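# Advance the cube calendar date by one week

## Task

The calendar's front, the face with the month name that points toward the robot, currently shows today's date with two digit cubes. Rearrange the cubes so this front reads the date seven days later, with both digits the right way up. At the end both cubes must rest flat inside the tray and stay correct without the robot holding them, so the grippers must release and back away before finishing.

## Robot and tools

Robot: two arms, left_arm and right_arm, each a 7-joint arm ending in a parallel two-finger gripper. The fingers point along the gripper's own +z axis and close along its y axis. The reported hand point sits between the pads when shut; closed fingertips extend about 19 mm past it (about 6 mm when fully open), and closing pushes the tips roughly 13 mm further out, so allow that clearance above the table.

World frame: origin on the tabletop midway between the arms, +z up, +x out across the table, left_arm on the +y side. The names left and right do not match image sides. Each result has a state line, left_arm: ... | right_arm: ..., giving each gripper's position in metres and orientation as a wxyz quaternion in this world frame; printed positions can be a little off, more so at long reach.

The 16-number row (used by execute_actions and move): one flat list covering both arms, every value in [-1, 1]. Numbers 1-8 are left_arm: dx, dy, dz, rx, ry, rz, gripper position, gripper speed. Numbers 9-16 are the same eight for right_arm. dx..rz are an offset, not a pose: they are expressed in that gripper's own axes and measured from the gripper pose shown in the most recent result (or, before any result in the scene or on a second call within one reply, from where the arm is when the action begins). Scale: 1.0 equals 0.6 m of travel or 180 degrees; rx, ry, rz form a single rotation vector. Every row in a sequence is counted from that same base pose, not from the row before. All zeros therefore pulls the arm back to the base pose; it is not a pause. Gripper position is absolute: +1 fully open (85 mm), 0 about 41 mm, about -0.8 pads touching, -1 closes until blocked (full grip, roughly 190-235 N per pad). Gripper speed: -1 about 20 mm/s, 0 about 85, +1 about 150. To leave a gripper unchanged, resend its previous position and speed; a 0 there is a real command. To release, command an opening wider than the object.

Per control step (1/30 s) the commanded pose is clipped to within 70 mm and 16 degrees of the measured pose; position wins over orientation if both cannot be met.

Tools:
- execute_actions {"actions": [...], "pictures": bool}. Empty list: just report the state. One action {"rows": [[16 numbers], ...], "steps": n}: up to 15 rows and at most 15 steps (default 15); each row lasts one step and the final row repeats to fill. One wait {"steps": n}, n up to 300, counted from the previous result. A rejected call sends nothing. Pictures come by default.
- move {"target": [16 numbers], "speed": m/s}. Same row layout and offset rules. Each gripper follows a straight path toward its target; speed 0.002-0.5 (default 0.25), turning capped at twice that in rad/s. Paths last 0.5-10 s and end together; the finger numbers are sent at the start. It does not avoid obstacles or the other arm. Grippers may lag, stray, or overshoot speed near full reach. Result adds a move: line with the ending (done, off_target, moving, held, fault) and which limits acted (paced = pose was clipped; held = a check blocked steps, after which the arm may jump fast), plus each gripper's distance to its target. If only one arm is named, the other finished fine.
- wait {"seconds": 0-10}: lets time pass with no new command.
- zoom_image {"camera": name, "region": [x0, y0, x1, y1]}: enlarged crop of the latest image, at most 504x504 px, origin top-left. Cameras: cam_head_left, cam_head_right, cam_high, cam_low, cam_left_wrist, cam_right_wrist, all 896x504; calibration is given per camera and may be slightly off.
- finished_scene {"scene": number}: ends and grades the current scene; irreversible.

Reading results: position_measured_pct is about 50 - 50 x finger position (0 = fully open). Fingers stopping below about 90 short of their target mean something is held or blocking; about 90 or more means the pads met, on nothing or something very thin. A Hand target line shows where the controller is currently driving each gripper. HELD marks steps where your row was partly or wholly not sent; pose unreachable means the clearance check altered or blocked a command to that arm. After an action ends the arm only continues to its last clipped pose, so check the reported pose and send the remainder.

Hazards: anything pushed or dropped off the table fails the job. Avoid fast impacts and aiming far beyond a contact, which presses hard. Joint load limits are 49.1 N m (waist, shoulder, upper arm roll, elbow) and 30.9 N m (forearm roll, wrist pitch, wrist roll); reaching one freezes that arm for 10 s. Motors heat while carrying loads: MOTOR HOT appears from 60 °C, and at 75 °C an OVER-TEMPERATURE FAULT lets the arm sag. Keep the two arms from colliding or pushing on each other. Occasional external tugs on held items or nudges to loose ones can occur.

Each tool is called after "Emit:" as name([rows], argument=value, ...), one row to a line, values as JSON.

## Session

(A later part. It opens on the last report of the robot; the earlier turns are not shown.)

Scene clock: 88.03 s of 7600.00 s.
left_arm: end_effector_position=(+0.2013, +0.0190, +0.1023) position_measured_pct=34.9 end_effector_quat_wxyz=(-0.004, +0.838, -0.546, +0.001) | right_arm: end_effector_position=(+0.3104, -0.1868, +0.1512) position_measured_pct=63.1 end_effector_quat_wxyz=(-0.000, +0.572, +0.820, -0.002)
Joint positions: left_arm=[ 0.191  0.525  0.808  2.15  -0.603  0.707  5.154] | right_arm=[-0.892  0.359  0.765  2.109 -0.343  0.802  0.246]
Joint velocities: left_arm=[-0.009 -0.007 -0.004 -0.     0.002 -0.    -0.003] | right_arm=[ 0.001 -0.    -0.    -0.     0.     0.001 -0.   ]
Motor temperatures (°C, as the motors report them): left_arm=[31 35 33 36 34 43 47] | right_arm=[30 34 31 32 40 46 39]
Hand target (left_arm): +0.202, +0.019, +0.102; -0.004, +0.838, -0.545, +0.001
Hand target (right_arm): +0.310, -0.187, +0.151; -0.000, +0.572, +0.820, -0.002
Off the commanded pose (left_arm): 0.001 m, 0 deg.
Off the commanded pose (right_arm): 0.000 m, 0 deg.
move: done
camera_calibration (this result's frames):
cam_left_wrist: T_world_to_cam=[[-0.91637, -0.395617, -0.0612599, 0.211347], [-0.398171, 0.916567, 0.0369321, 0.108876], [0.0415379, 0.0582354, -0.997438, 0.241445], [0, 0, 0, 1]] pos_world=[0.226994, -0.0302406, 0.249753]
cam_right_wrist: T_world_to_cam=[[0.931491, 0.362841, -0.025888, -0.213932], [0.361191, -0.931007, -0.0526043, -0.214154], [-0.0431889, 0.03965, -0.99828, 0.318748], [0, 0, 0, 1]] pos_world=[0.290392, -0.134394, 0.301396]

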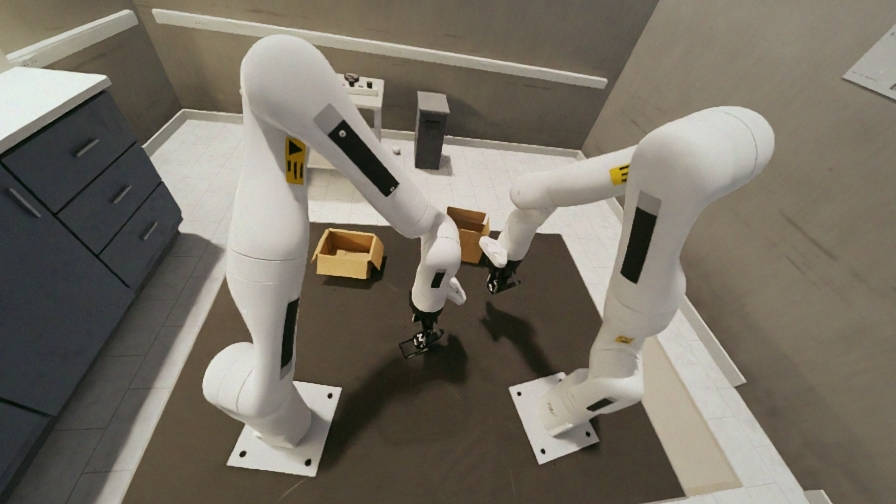

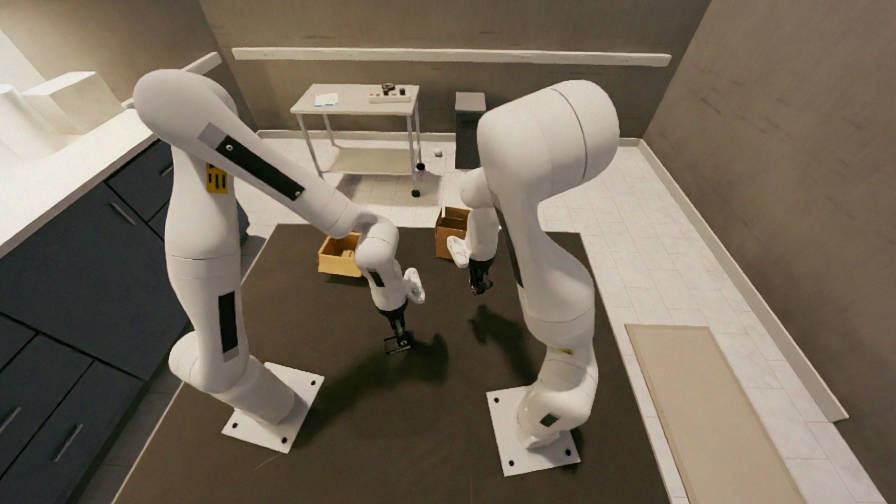

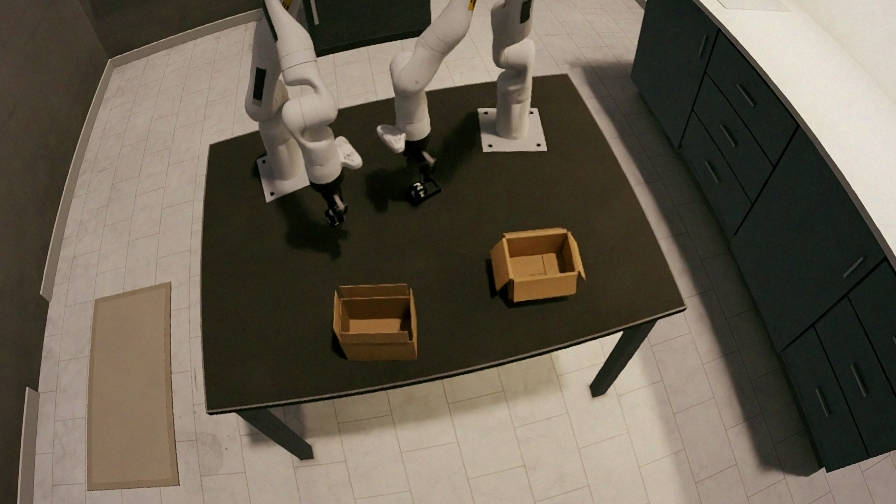

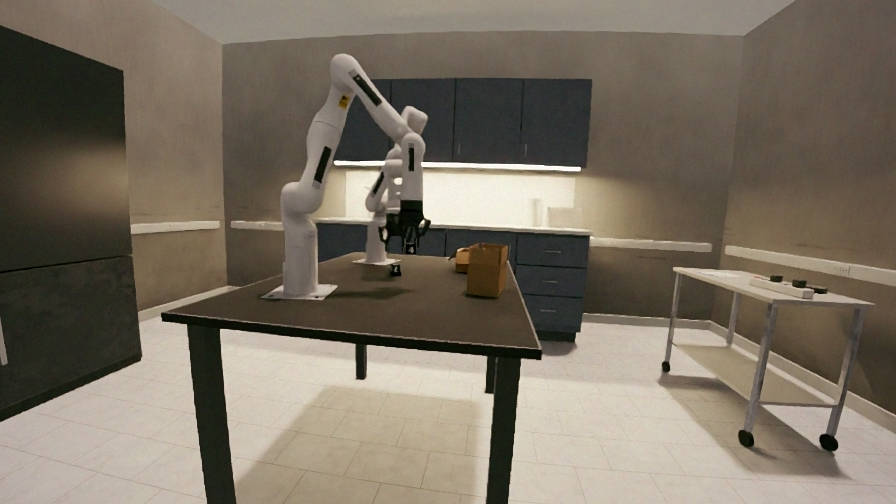

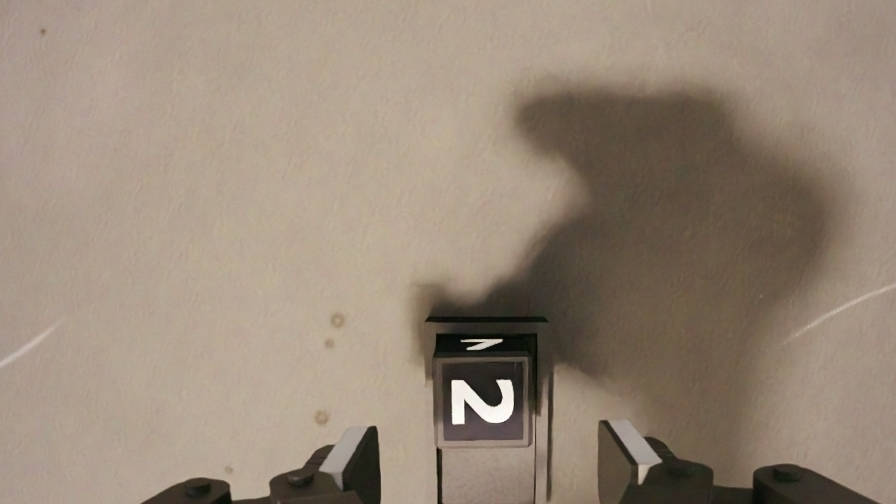

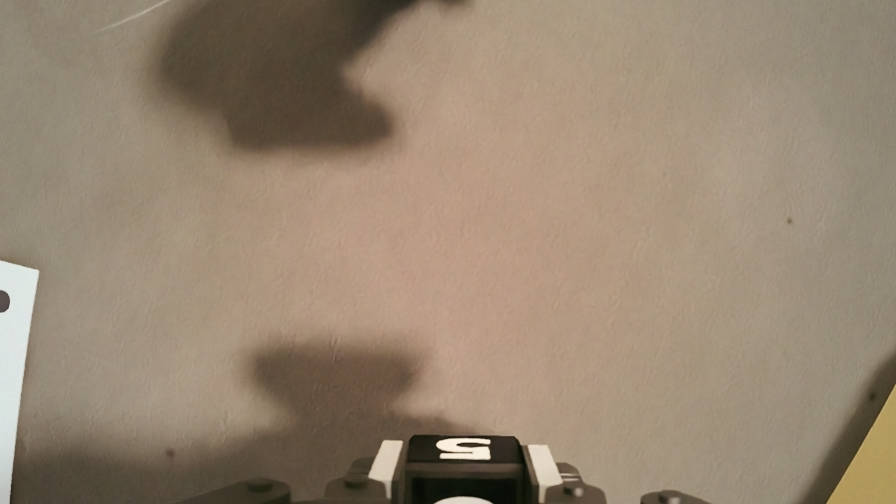

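Emit:
move(target=[-0.45,0,-0.15,0,0,0,0.3,-0.3, 0.4227,-0.048,0.105,0,0,0,-1,-0.3], speed=0.2)

Scene clock: 93.47 s of 7600.00 s.
left_arm: end_effector_position=(+0.1025, +0.2319, +0.1713) position_measured_pct=34.9 end_effector_quat_wxyz=(-0.053, +0.842, -0.535, -0.053) | right_arm: end_effector_position=(+0.1962, +0.0423, +0.0887) position_measured_pct=63.1 end_effector_quat_wxyz=(-0.000, +0.572, +0.820, -0.001)
Joint positions: left_arm=[-0.351 -0.325  0.726  2.534  0.125  0.961  4.027] | right_arm=[-1.374  0.619  0.616  1.944 -0.518  0.743 -0.292]
Joint velocities: left_arm=[-0.002  0.005  0.    -0.001  0.001 -0.    -0.   ] | right_arm=[-0.004  0.006 -0.004 -0.001  0.003 -0.    -0.003]
Motor temperatures (°C, as the motors report them): left_arm=[31 35 33 36 34 43 47] | right_arm=[30 34 31 32 40 46 39]
Hand target (left_arm): +0.102, +0.232, +0.171; -0.053, +0.842, -0.535, -0.053
Hand target (right_arm): +0.196, +0.042, +0.088; +0.000, +0.572, +0.820, -0.001
Off the commanded pose (left_arm): 0.041 m, 8 deg.
Off the commanded pose (right_arm): 0.002 m, 0 deg.
After step 90, 0.63 s passed at rest.
move: held (left_arm); limits=held; held on 9 of 54 steps (left_arm), including the last (left_arm)
pose unreachable (left arm): on one or more control steps of this call this arm could not follow its commanded pose, so it was not sent that pose on those steps. On the call's last step it was still not sent that pose. It may still have moved: this result reports where it is.
cause: the commanded pose would bring two parts of the arm too close to each other (joints 3 (upper arm roll) to 7 (wrist roll) lie between them).
camera_calibration (this result's frames):
cam_left_wrist: T_world_to_cam=[[-0.90978, -0.406122, -0.0858239, 0.215176], [-0.415077, 0.891786, 0.180078, -0.145262], [0.00340308, 0.199455, -0.979901, 0.270185], [0, 0, 0, 1]] pos_world=[0.134548, 0.16304, 0.30938]
cam_right_wrist: T_world_to_cam=[[0.931441, 0.363111, -0.0238321, -0.192515], [0.361489, -0.930817, -0.0539044, 0.0372086], [-0.0417566, 0.0415937, -0.998262, 0.241979], [0, 0, 0, 1]] pos_world=[0.17597, 0.0944739, 0.238976]

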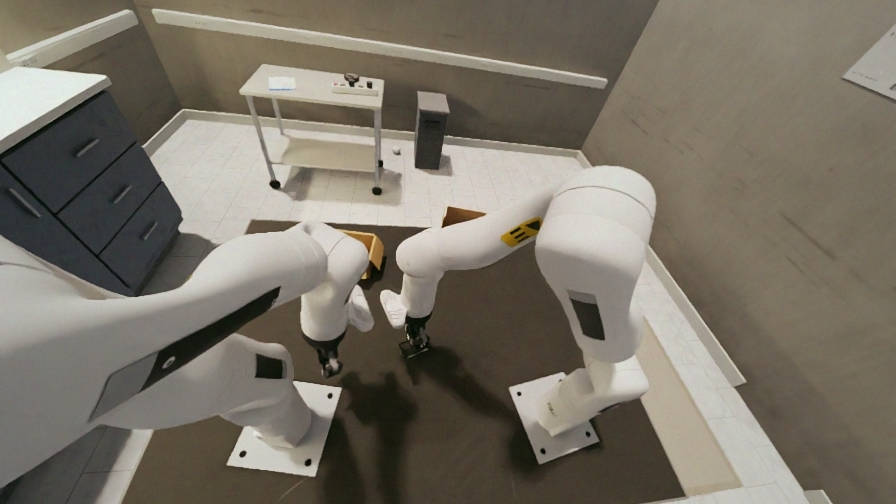

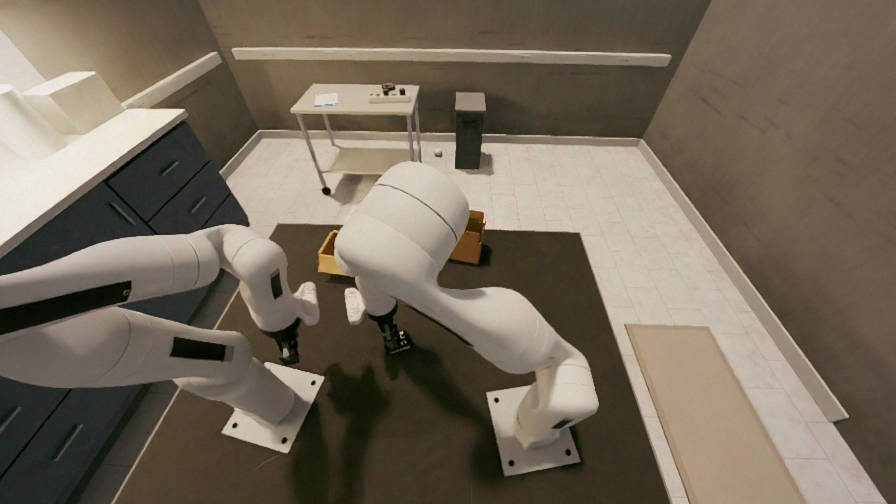

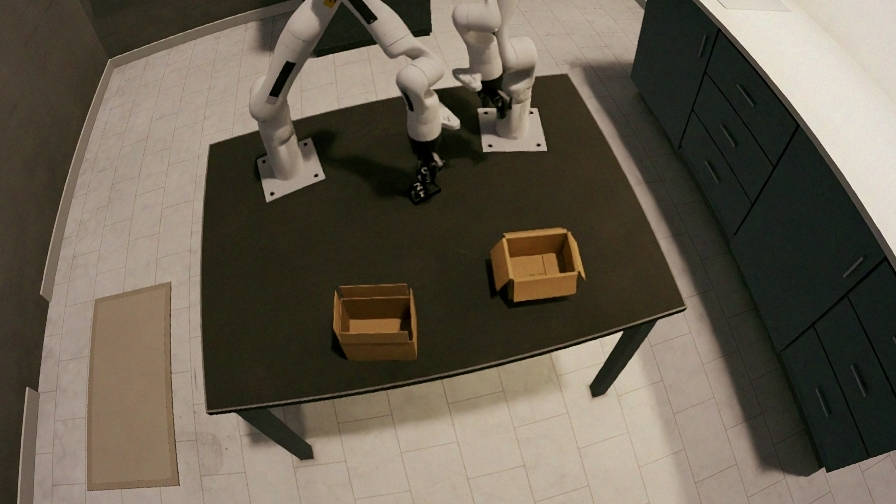

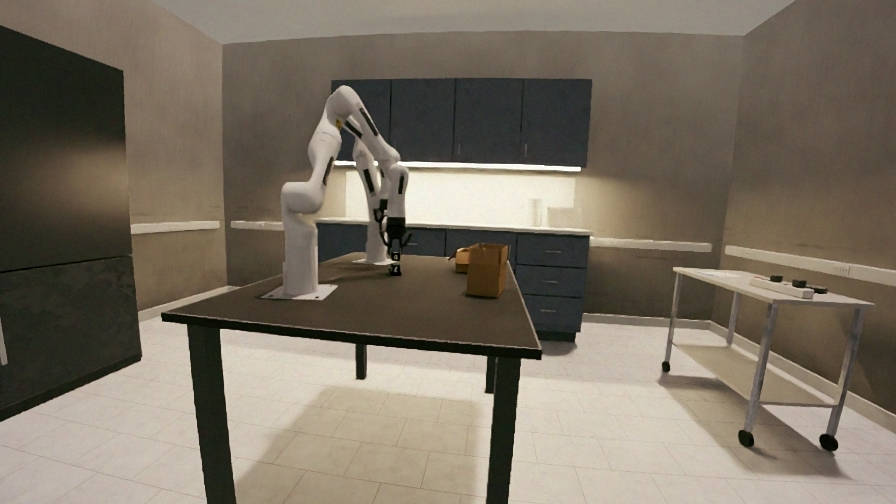

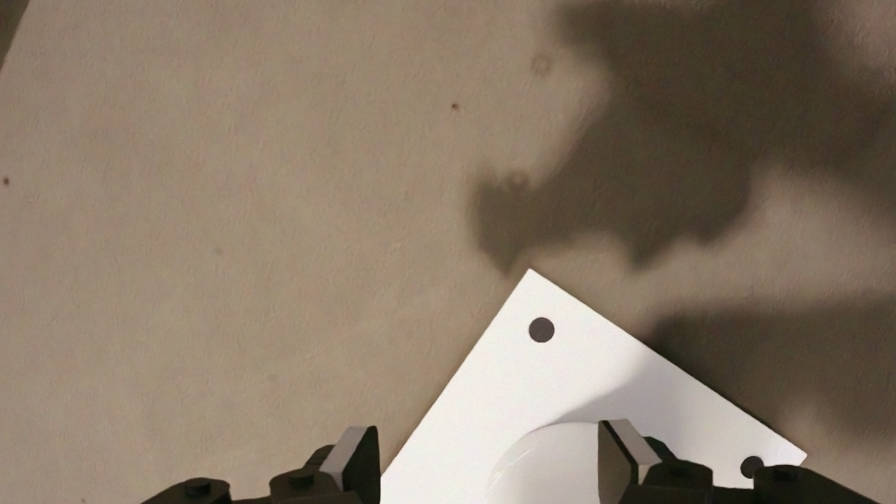

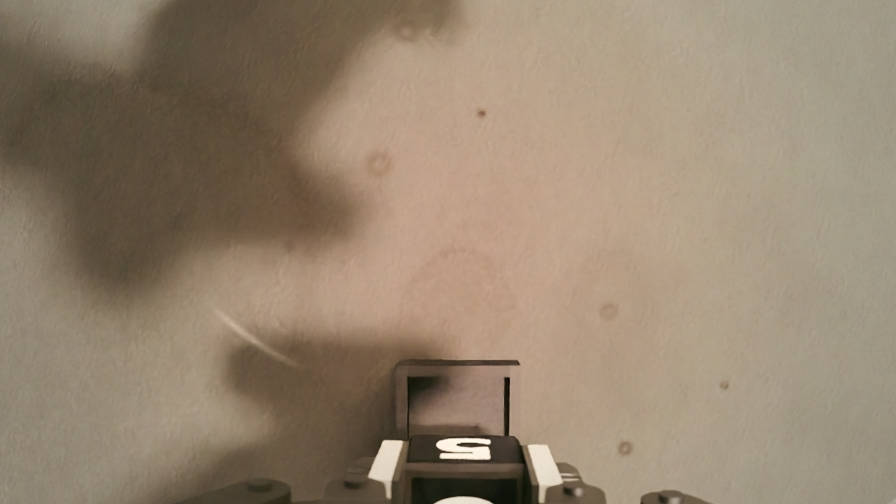

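Emit:
move(target=[0.017,-0.32,-0.13,0,0,0,0.3,-0.3, 0.015,-0.0035,0.035,0,0,0,-1,-0.3], speed=0.15)

Emit:
zoom_image(camera="cam_low", region=[360, 230, 430, 285])

Emit:
zoom_image(camera="cam_head_left", region=[380, 310, 450, 365])

Scene clock: 101.50 s of 7600.00 s.
left_arm: end_effector_position=(+0.2833, +0.2918, +0.2537) position_measured_pct=34.9 end_effector_quat_wxyz=(-0.054, +0.842, -0.535, -0.053) | right_arm: end_effector_position=(+0.1910, +0.0503, +0.0678) position_measured_pct=63.1 end_effector_quat_wxyz=(-0.000, +0.572, +0.820, -0.001)
Joint positions: left_arm=[-0.532 -0.022  0.497  2.065 -0.143  1.153  3.794] | right_arm=[-1.367  0.664  0.581  1.945 -0.557  0.697 -0.282]
Joint velocities: left_arm=[-0.001  0.006 -0.001  0.    -0.     0.     0.001] | right_arm=[ 0.001  0.004 -0.    -0.     0.    -0.001 -0.   ]
Motor temperatures (°C, as the motors report them): left_arm=[31 35 33 36 34 43 47] | right_arm=[30 34 31 32 40 46 39]
Hand target (left_arm): +0.283, +0.292, +0.254; -0.053, +0.842, -0.535, -0.053
Hand target (right_arm): +0.191, +0.050, +0.068; -0.000, +0.572, +0.820, -0.001
Off the commanded pose (left_arm): 0.001 m, 0 deg.
Off the commanded pose (right_arm): 0.000 m, 0 deg.
After step 90, 3.27 s passed at rest.
move: done
camera_calibration (this result's frames):
cam_left_wrist: T_world_to_cam=[[-0.909726, -0.406138, -0.0863137, 0.411158], [-0.41519, 0.891773, 0.179882, -0.138357], [0.0039152, 0.19948, -0.979894, 0.338225], [0, 0, 0, 1]] pos_world=[0.315272, 0.222901, 0.391801]
cam_right_wrist: T_world_to_cam=[[0.931303, 0.363474, -0.0237082, -0.19102], [0.36183, -0.930648, -0.0545267, 0.0453578], [-0.041883, 0.0422025, -0.998231, 0.220596], [0, 0, 0, 1]] pos_world=[0.170725, 0.102333, 0.218151]

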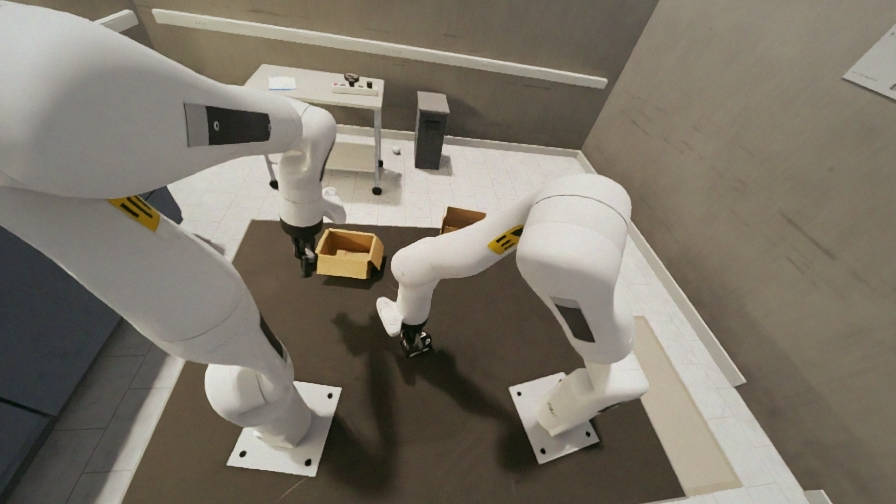

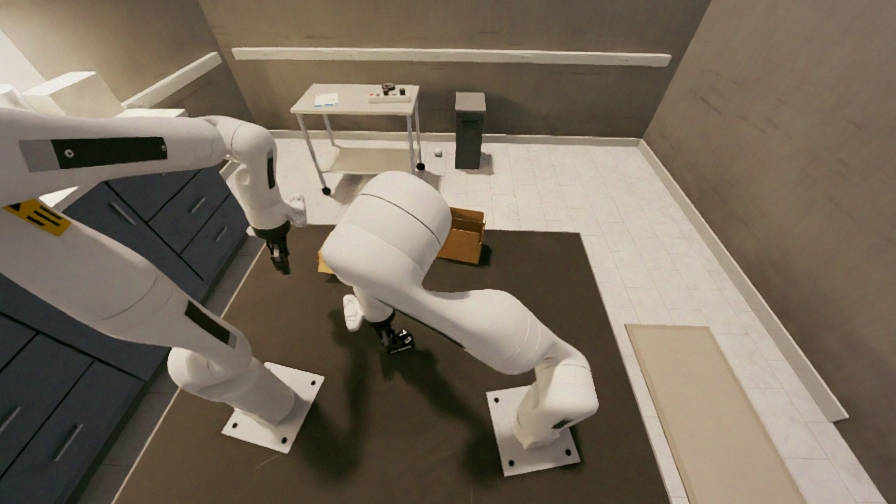

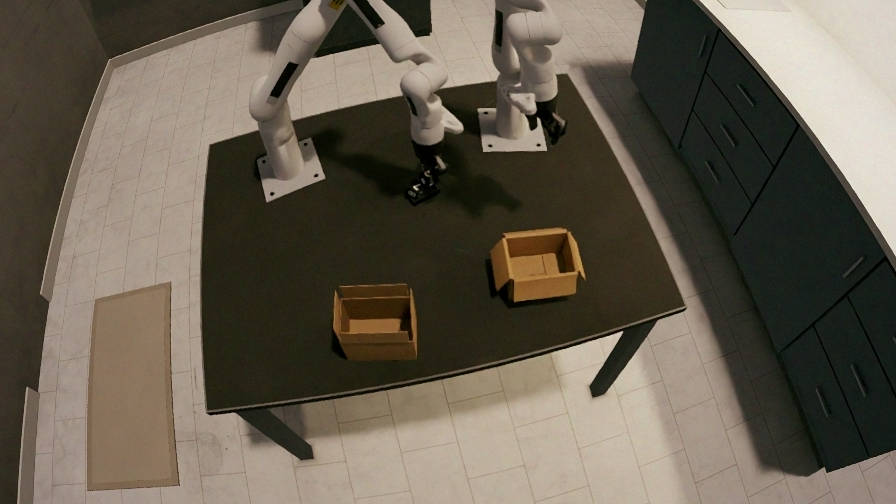

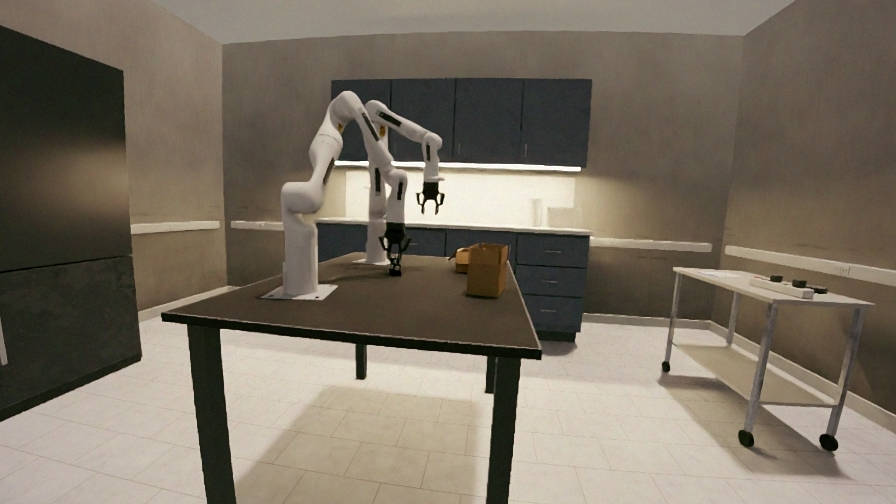

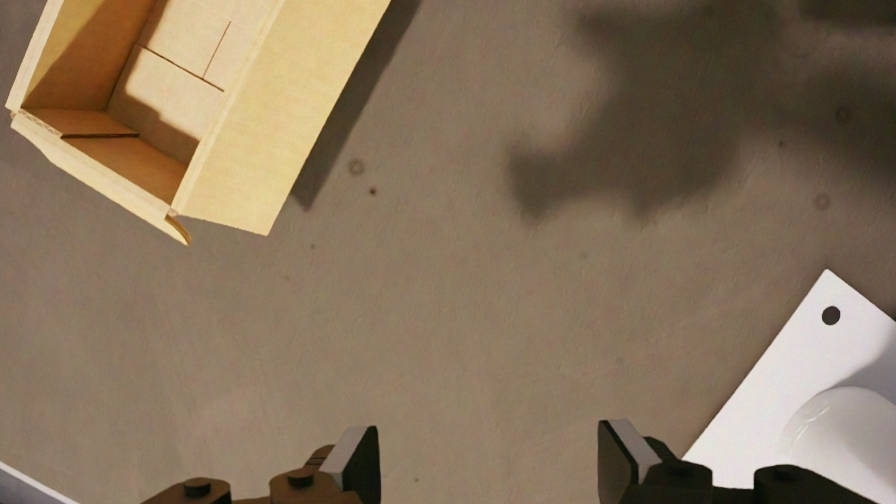

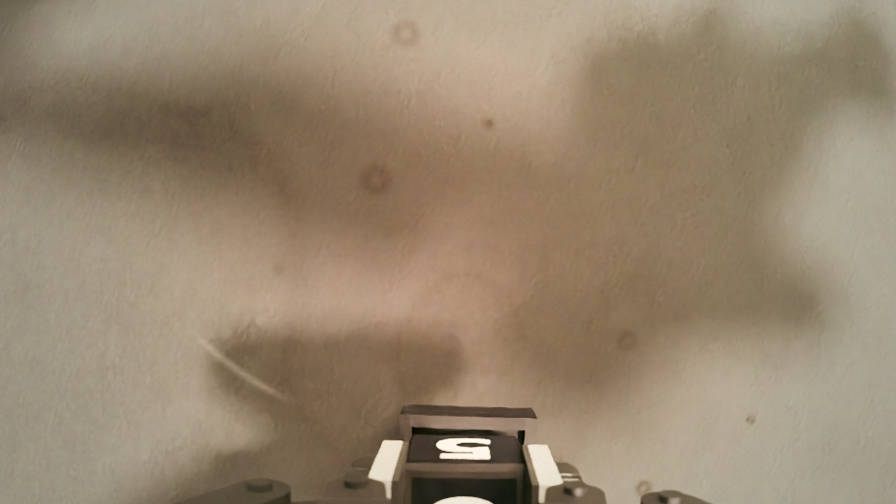

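Region (360, 230, 430, 285) of cam_low's 896x504 image, scaled by 7.200, with more detail than that image has; it fills the top 396 rows of this view, and the rest is white.

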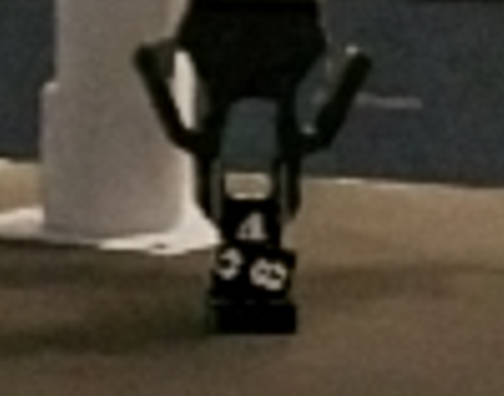

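Region (380, 310, 450, 365) of cam_head_left's 896x504 image, scaled by 7.200, with more detail than that image has; it fills the top 396 rows of this view, and the rest is white.

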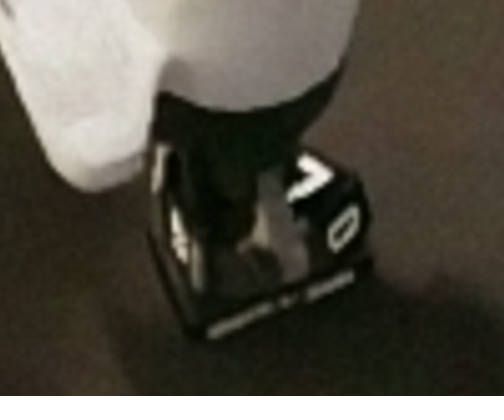

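Emit:
move(target=[0,0,0,0,0,0,0.3,-0.3, 0.1,0,-0.13,0,0,0,-1,-0.3], speed=0.08)

Emit:
zoom_image(camera="cam_low", region=[360, 230, 430, 285])

Emit:
zoom_image(camera="cam_head_right", region=[365, 310, 435, 365])

Emit:
zoom_image(camera="cam_high", region=[390, 160, 460, 215])

Scene clock: 105.70 s of 7600.00 s.
left_arm: end_effector_position=(+0.2833, +0.2918, +0.2537) position_measured_pct=34.9 end_effector_quat_wxyz=(-0.054, +0.842, -0.535, -0.053) | right_arm: end_effector_position=(+0.1709, +0.1064, +0.1462) position_measured_pct=63.1 end_effector_quat_wxyz=(+0.000, +0.573, +0.820, -0.000)
Joint positions: left_arm=[-0.532 -0.022  0.497  2.065 -0.143  1.153  3.794] | right_arm=[-1.499  0.611  0.681  1.719 -0.451  0.975 -0.487]
Joint velocities: left_arm=[ 0.    -0.     0.    -0.    -0.    -0.    -0.001] | right_arm=[-0.002  0.    -0.002 -0.001  0.001 -0.    -0.001]
Motor temperatures (°C, as the motors report them): left_arm=[31 35 33 36 34 43 47] | right_arm=[30 34 31 32 40 46 39]
Hand target (left_arm): +0.283, +0.292, +0.254; -0.054, +0.842, -0.535, -0.053
Hand target (right_arm): +0.171, +0.106, +0.146; +0.000, +0.572, +0.820, -0.000
Off the commanded pose (left_arm): 0.000 m, 0 deg.
Off the commanded pose (right_arm): 0.001 m, 0 deg.
move: done
camera_calibration (this result's frames):
cam_left_wrist: T_world_to_cam=[[-0.909726, -0.406138, -0.0863128, 0.411158], [-0.41519, 0.891774, 0.179881, -0.138357], [0.00391487, 0.199479, -0.979894, 0.338225], [0, 0, 0, 1]] pos_world=[0.315273, 0.222901, 0.391801]
cam_right_wrist: T_world_to_cam=[[0.931692, 0.362531, -0.0228368, -0.190908], [0.360949, -0.931024, -0.0539423, 0.109182], [-0.0408174, 0.0420147, -0.998283, 0.295438], [0, 0, 0, 1]] pos_world=[0.150517, 0.158449, 0.296461]

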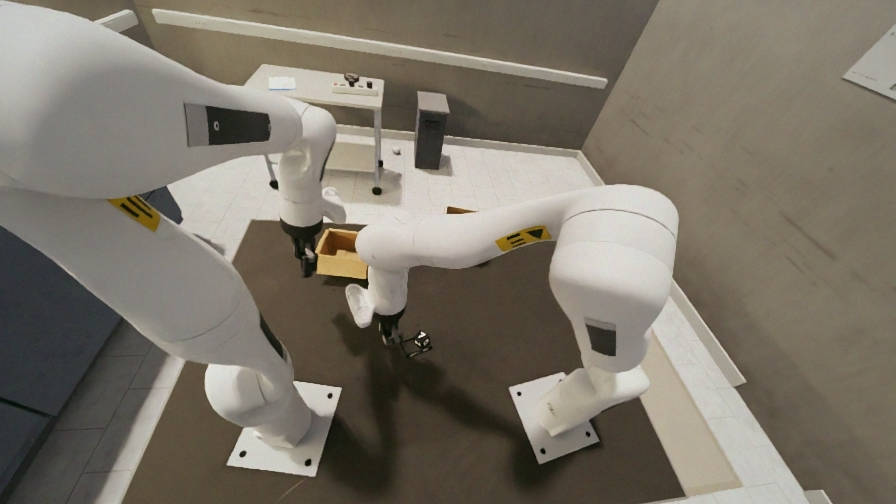

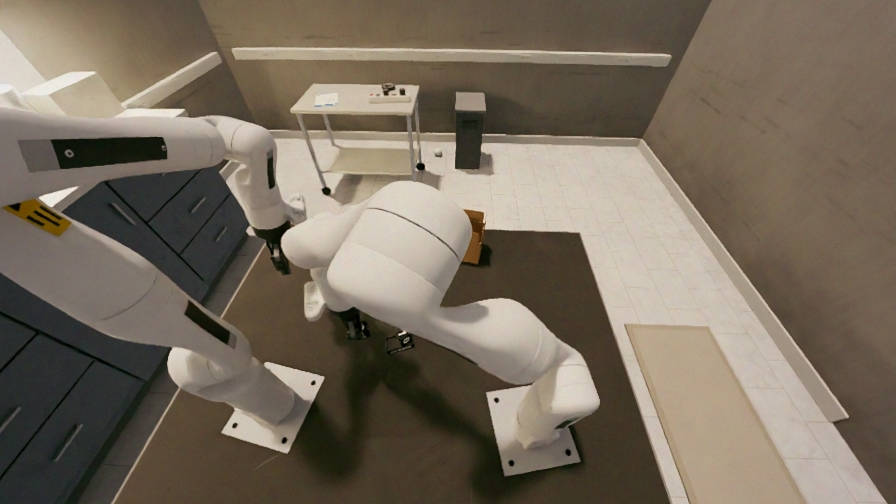

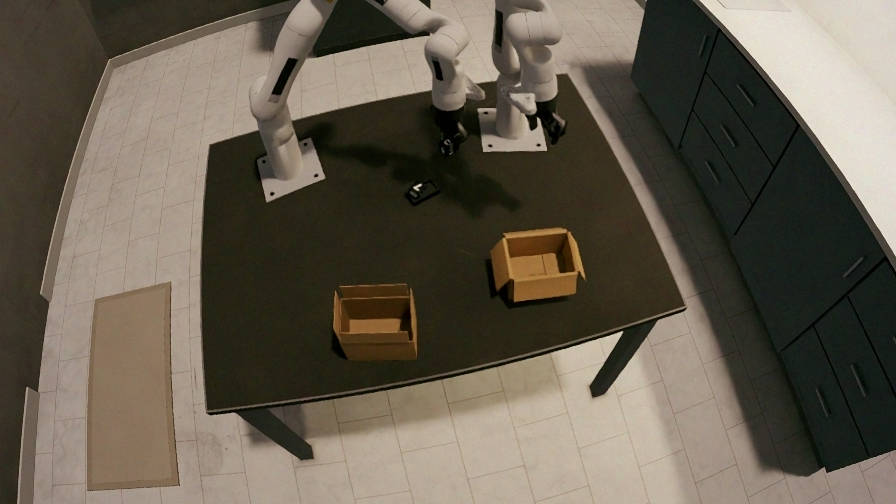

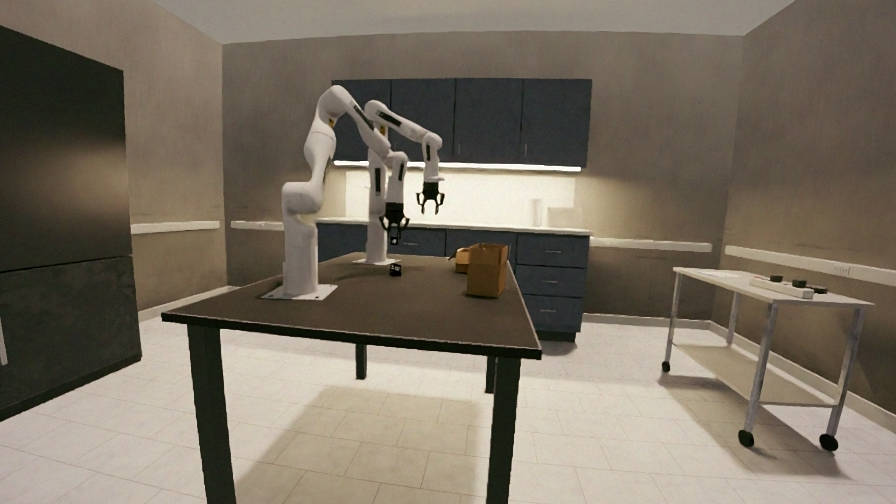

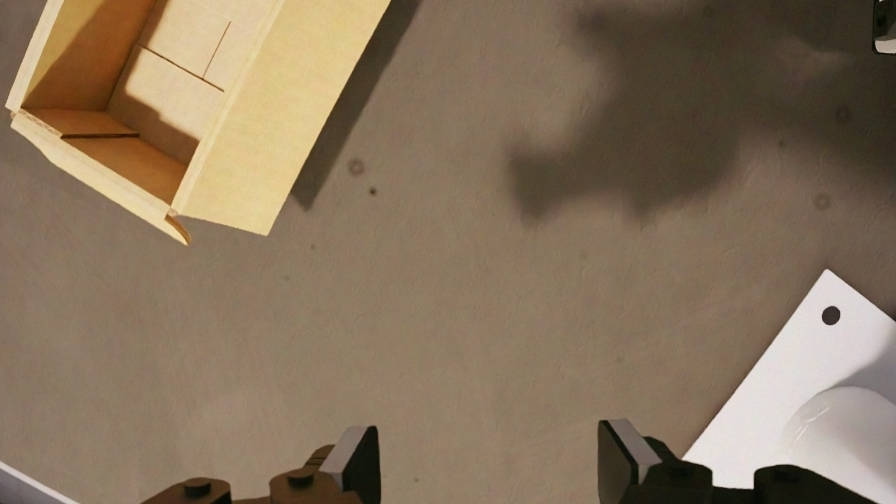

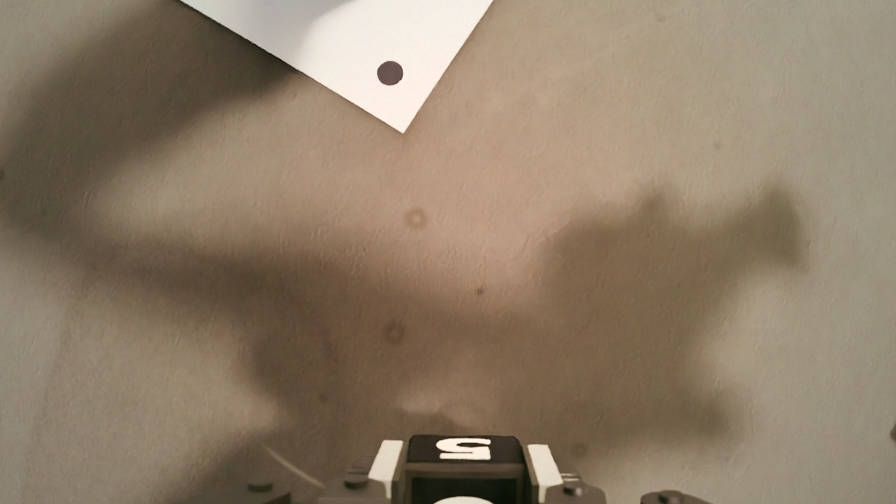

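Region (360, 230, 430, 285) of cam_low's 896x504 image, scaled by 7.200, with more detail than that image has; it fills the top 396 rows of this view, and the rest is white.

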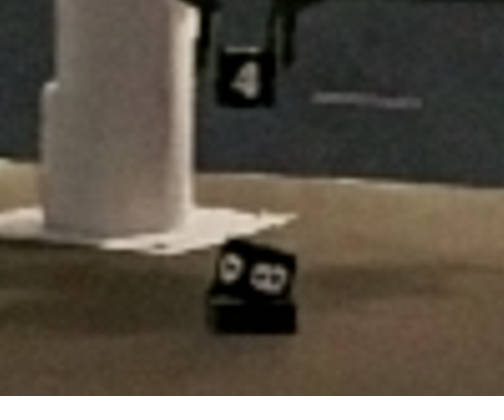

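Region (365, 310, 435, 365) of cam_head_right's 896x504 image, scaled by 7.200, with more detail than that image has; it fills the top 396 rows of this view, and the rest is white.

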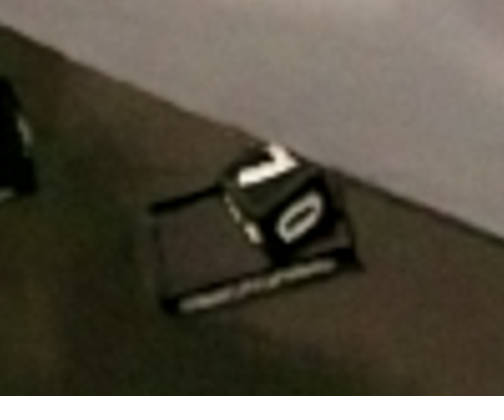

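Region (390, 160, 460, 215) of cam_high's 896x504 image, scaled by 7.200, with more detail than that image has; it fills the top 396 rows of this view, and the rest is white.

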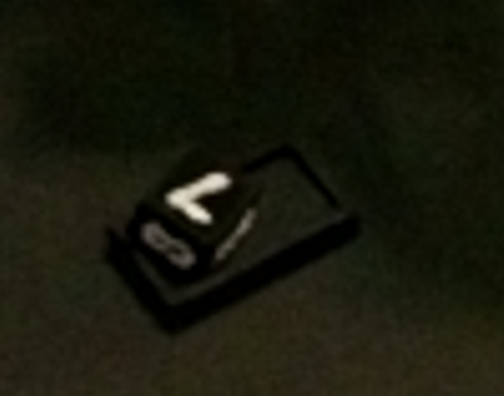

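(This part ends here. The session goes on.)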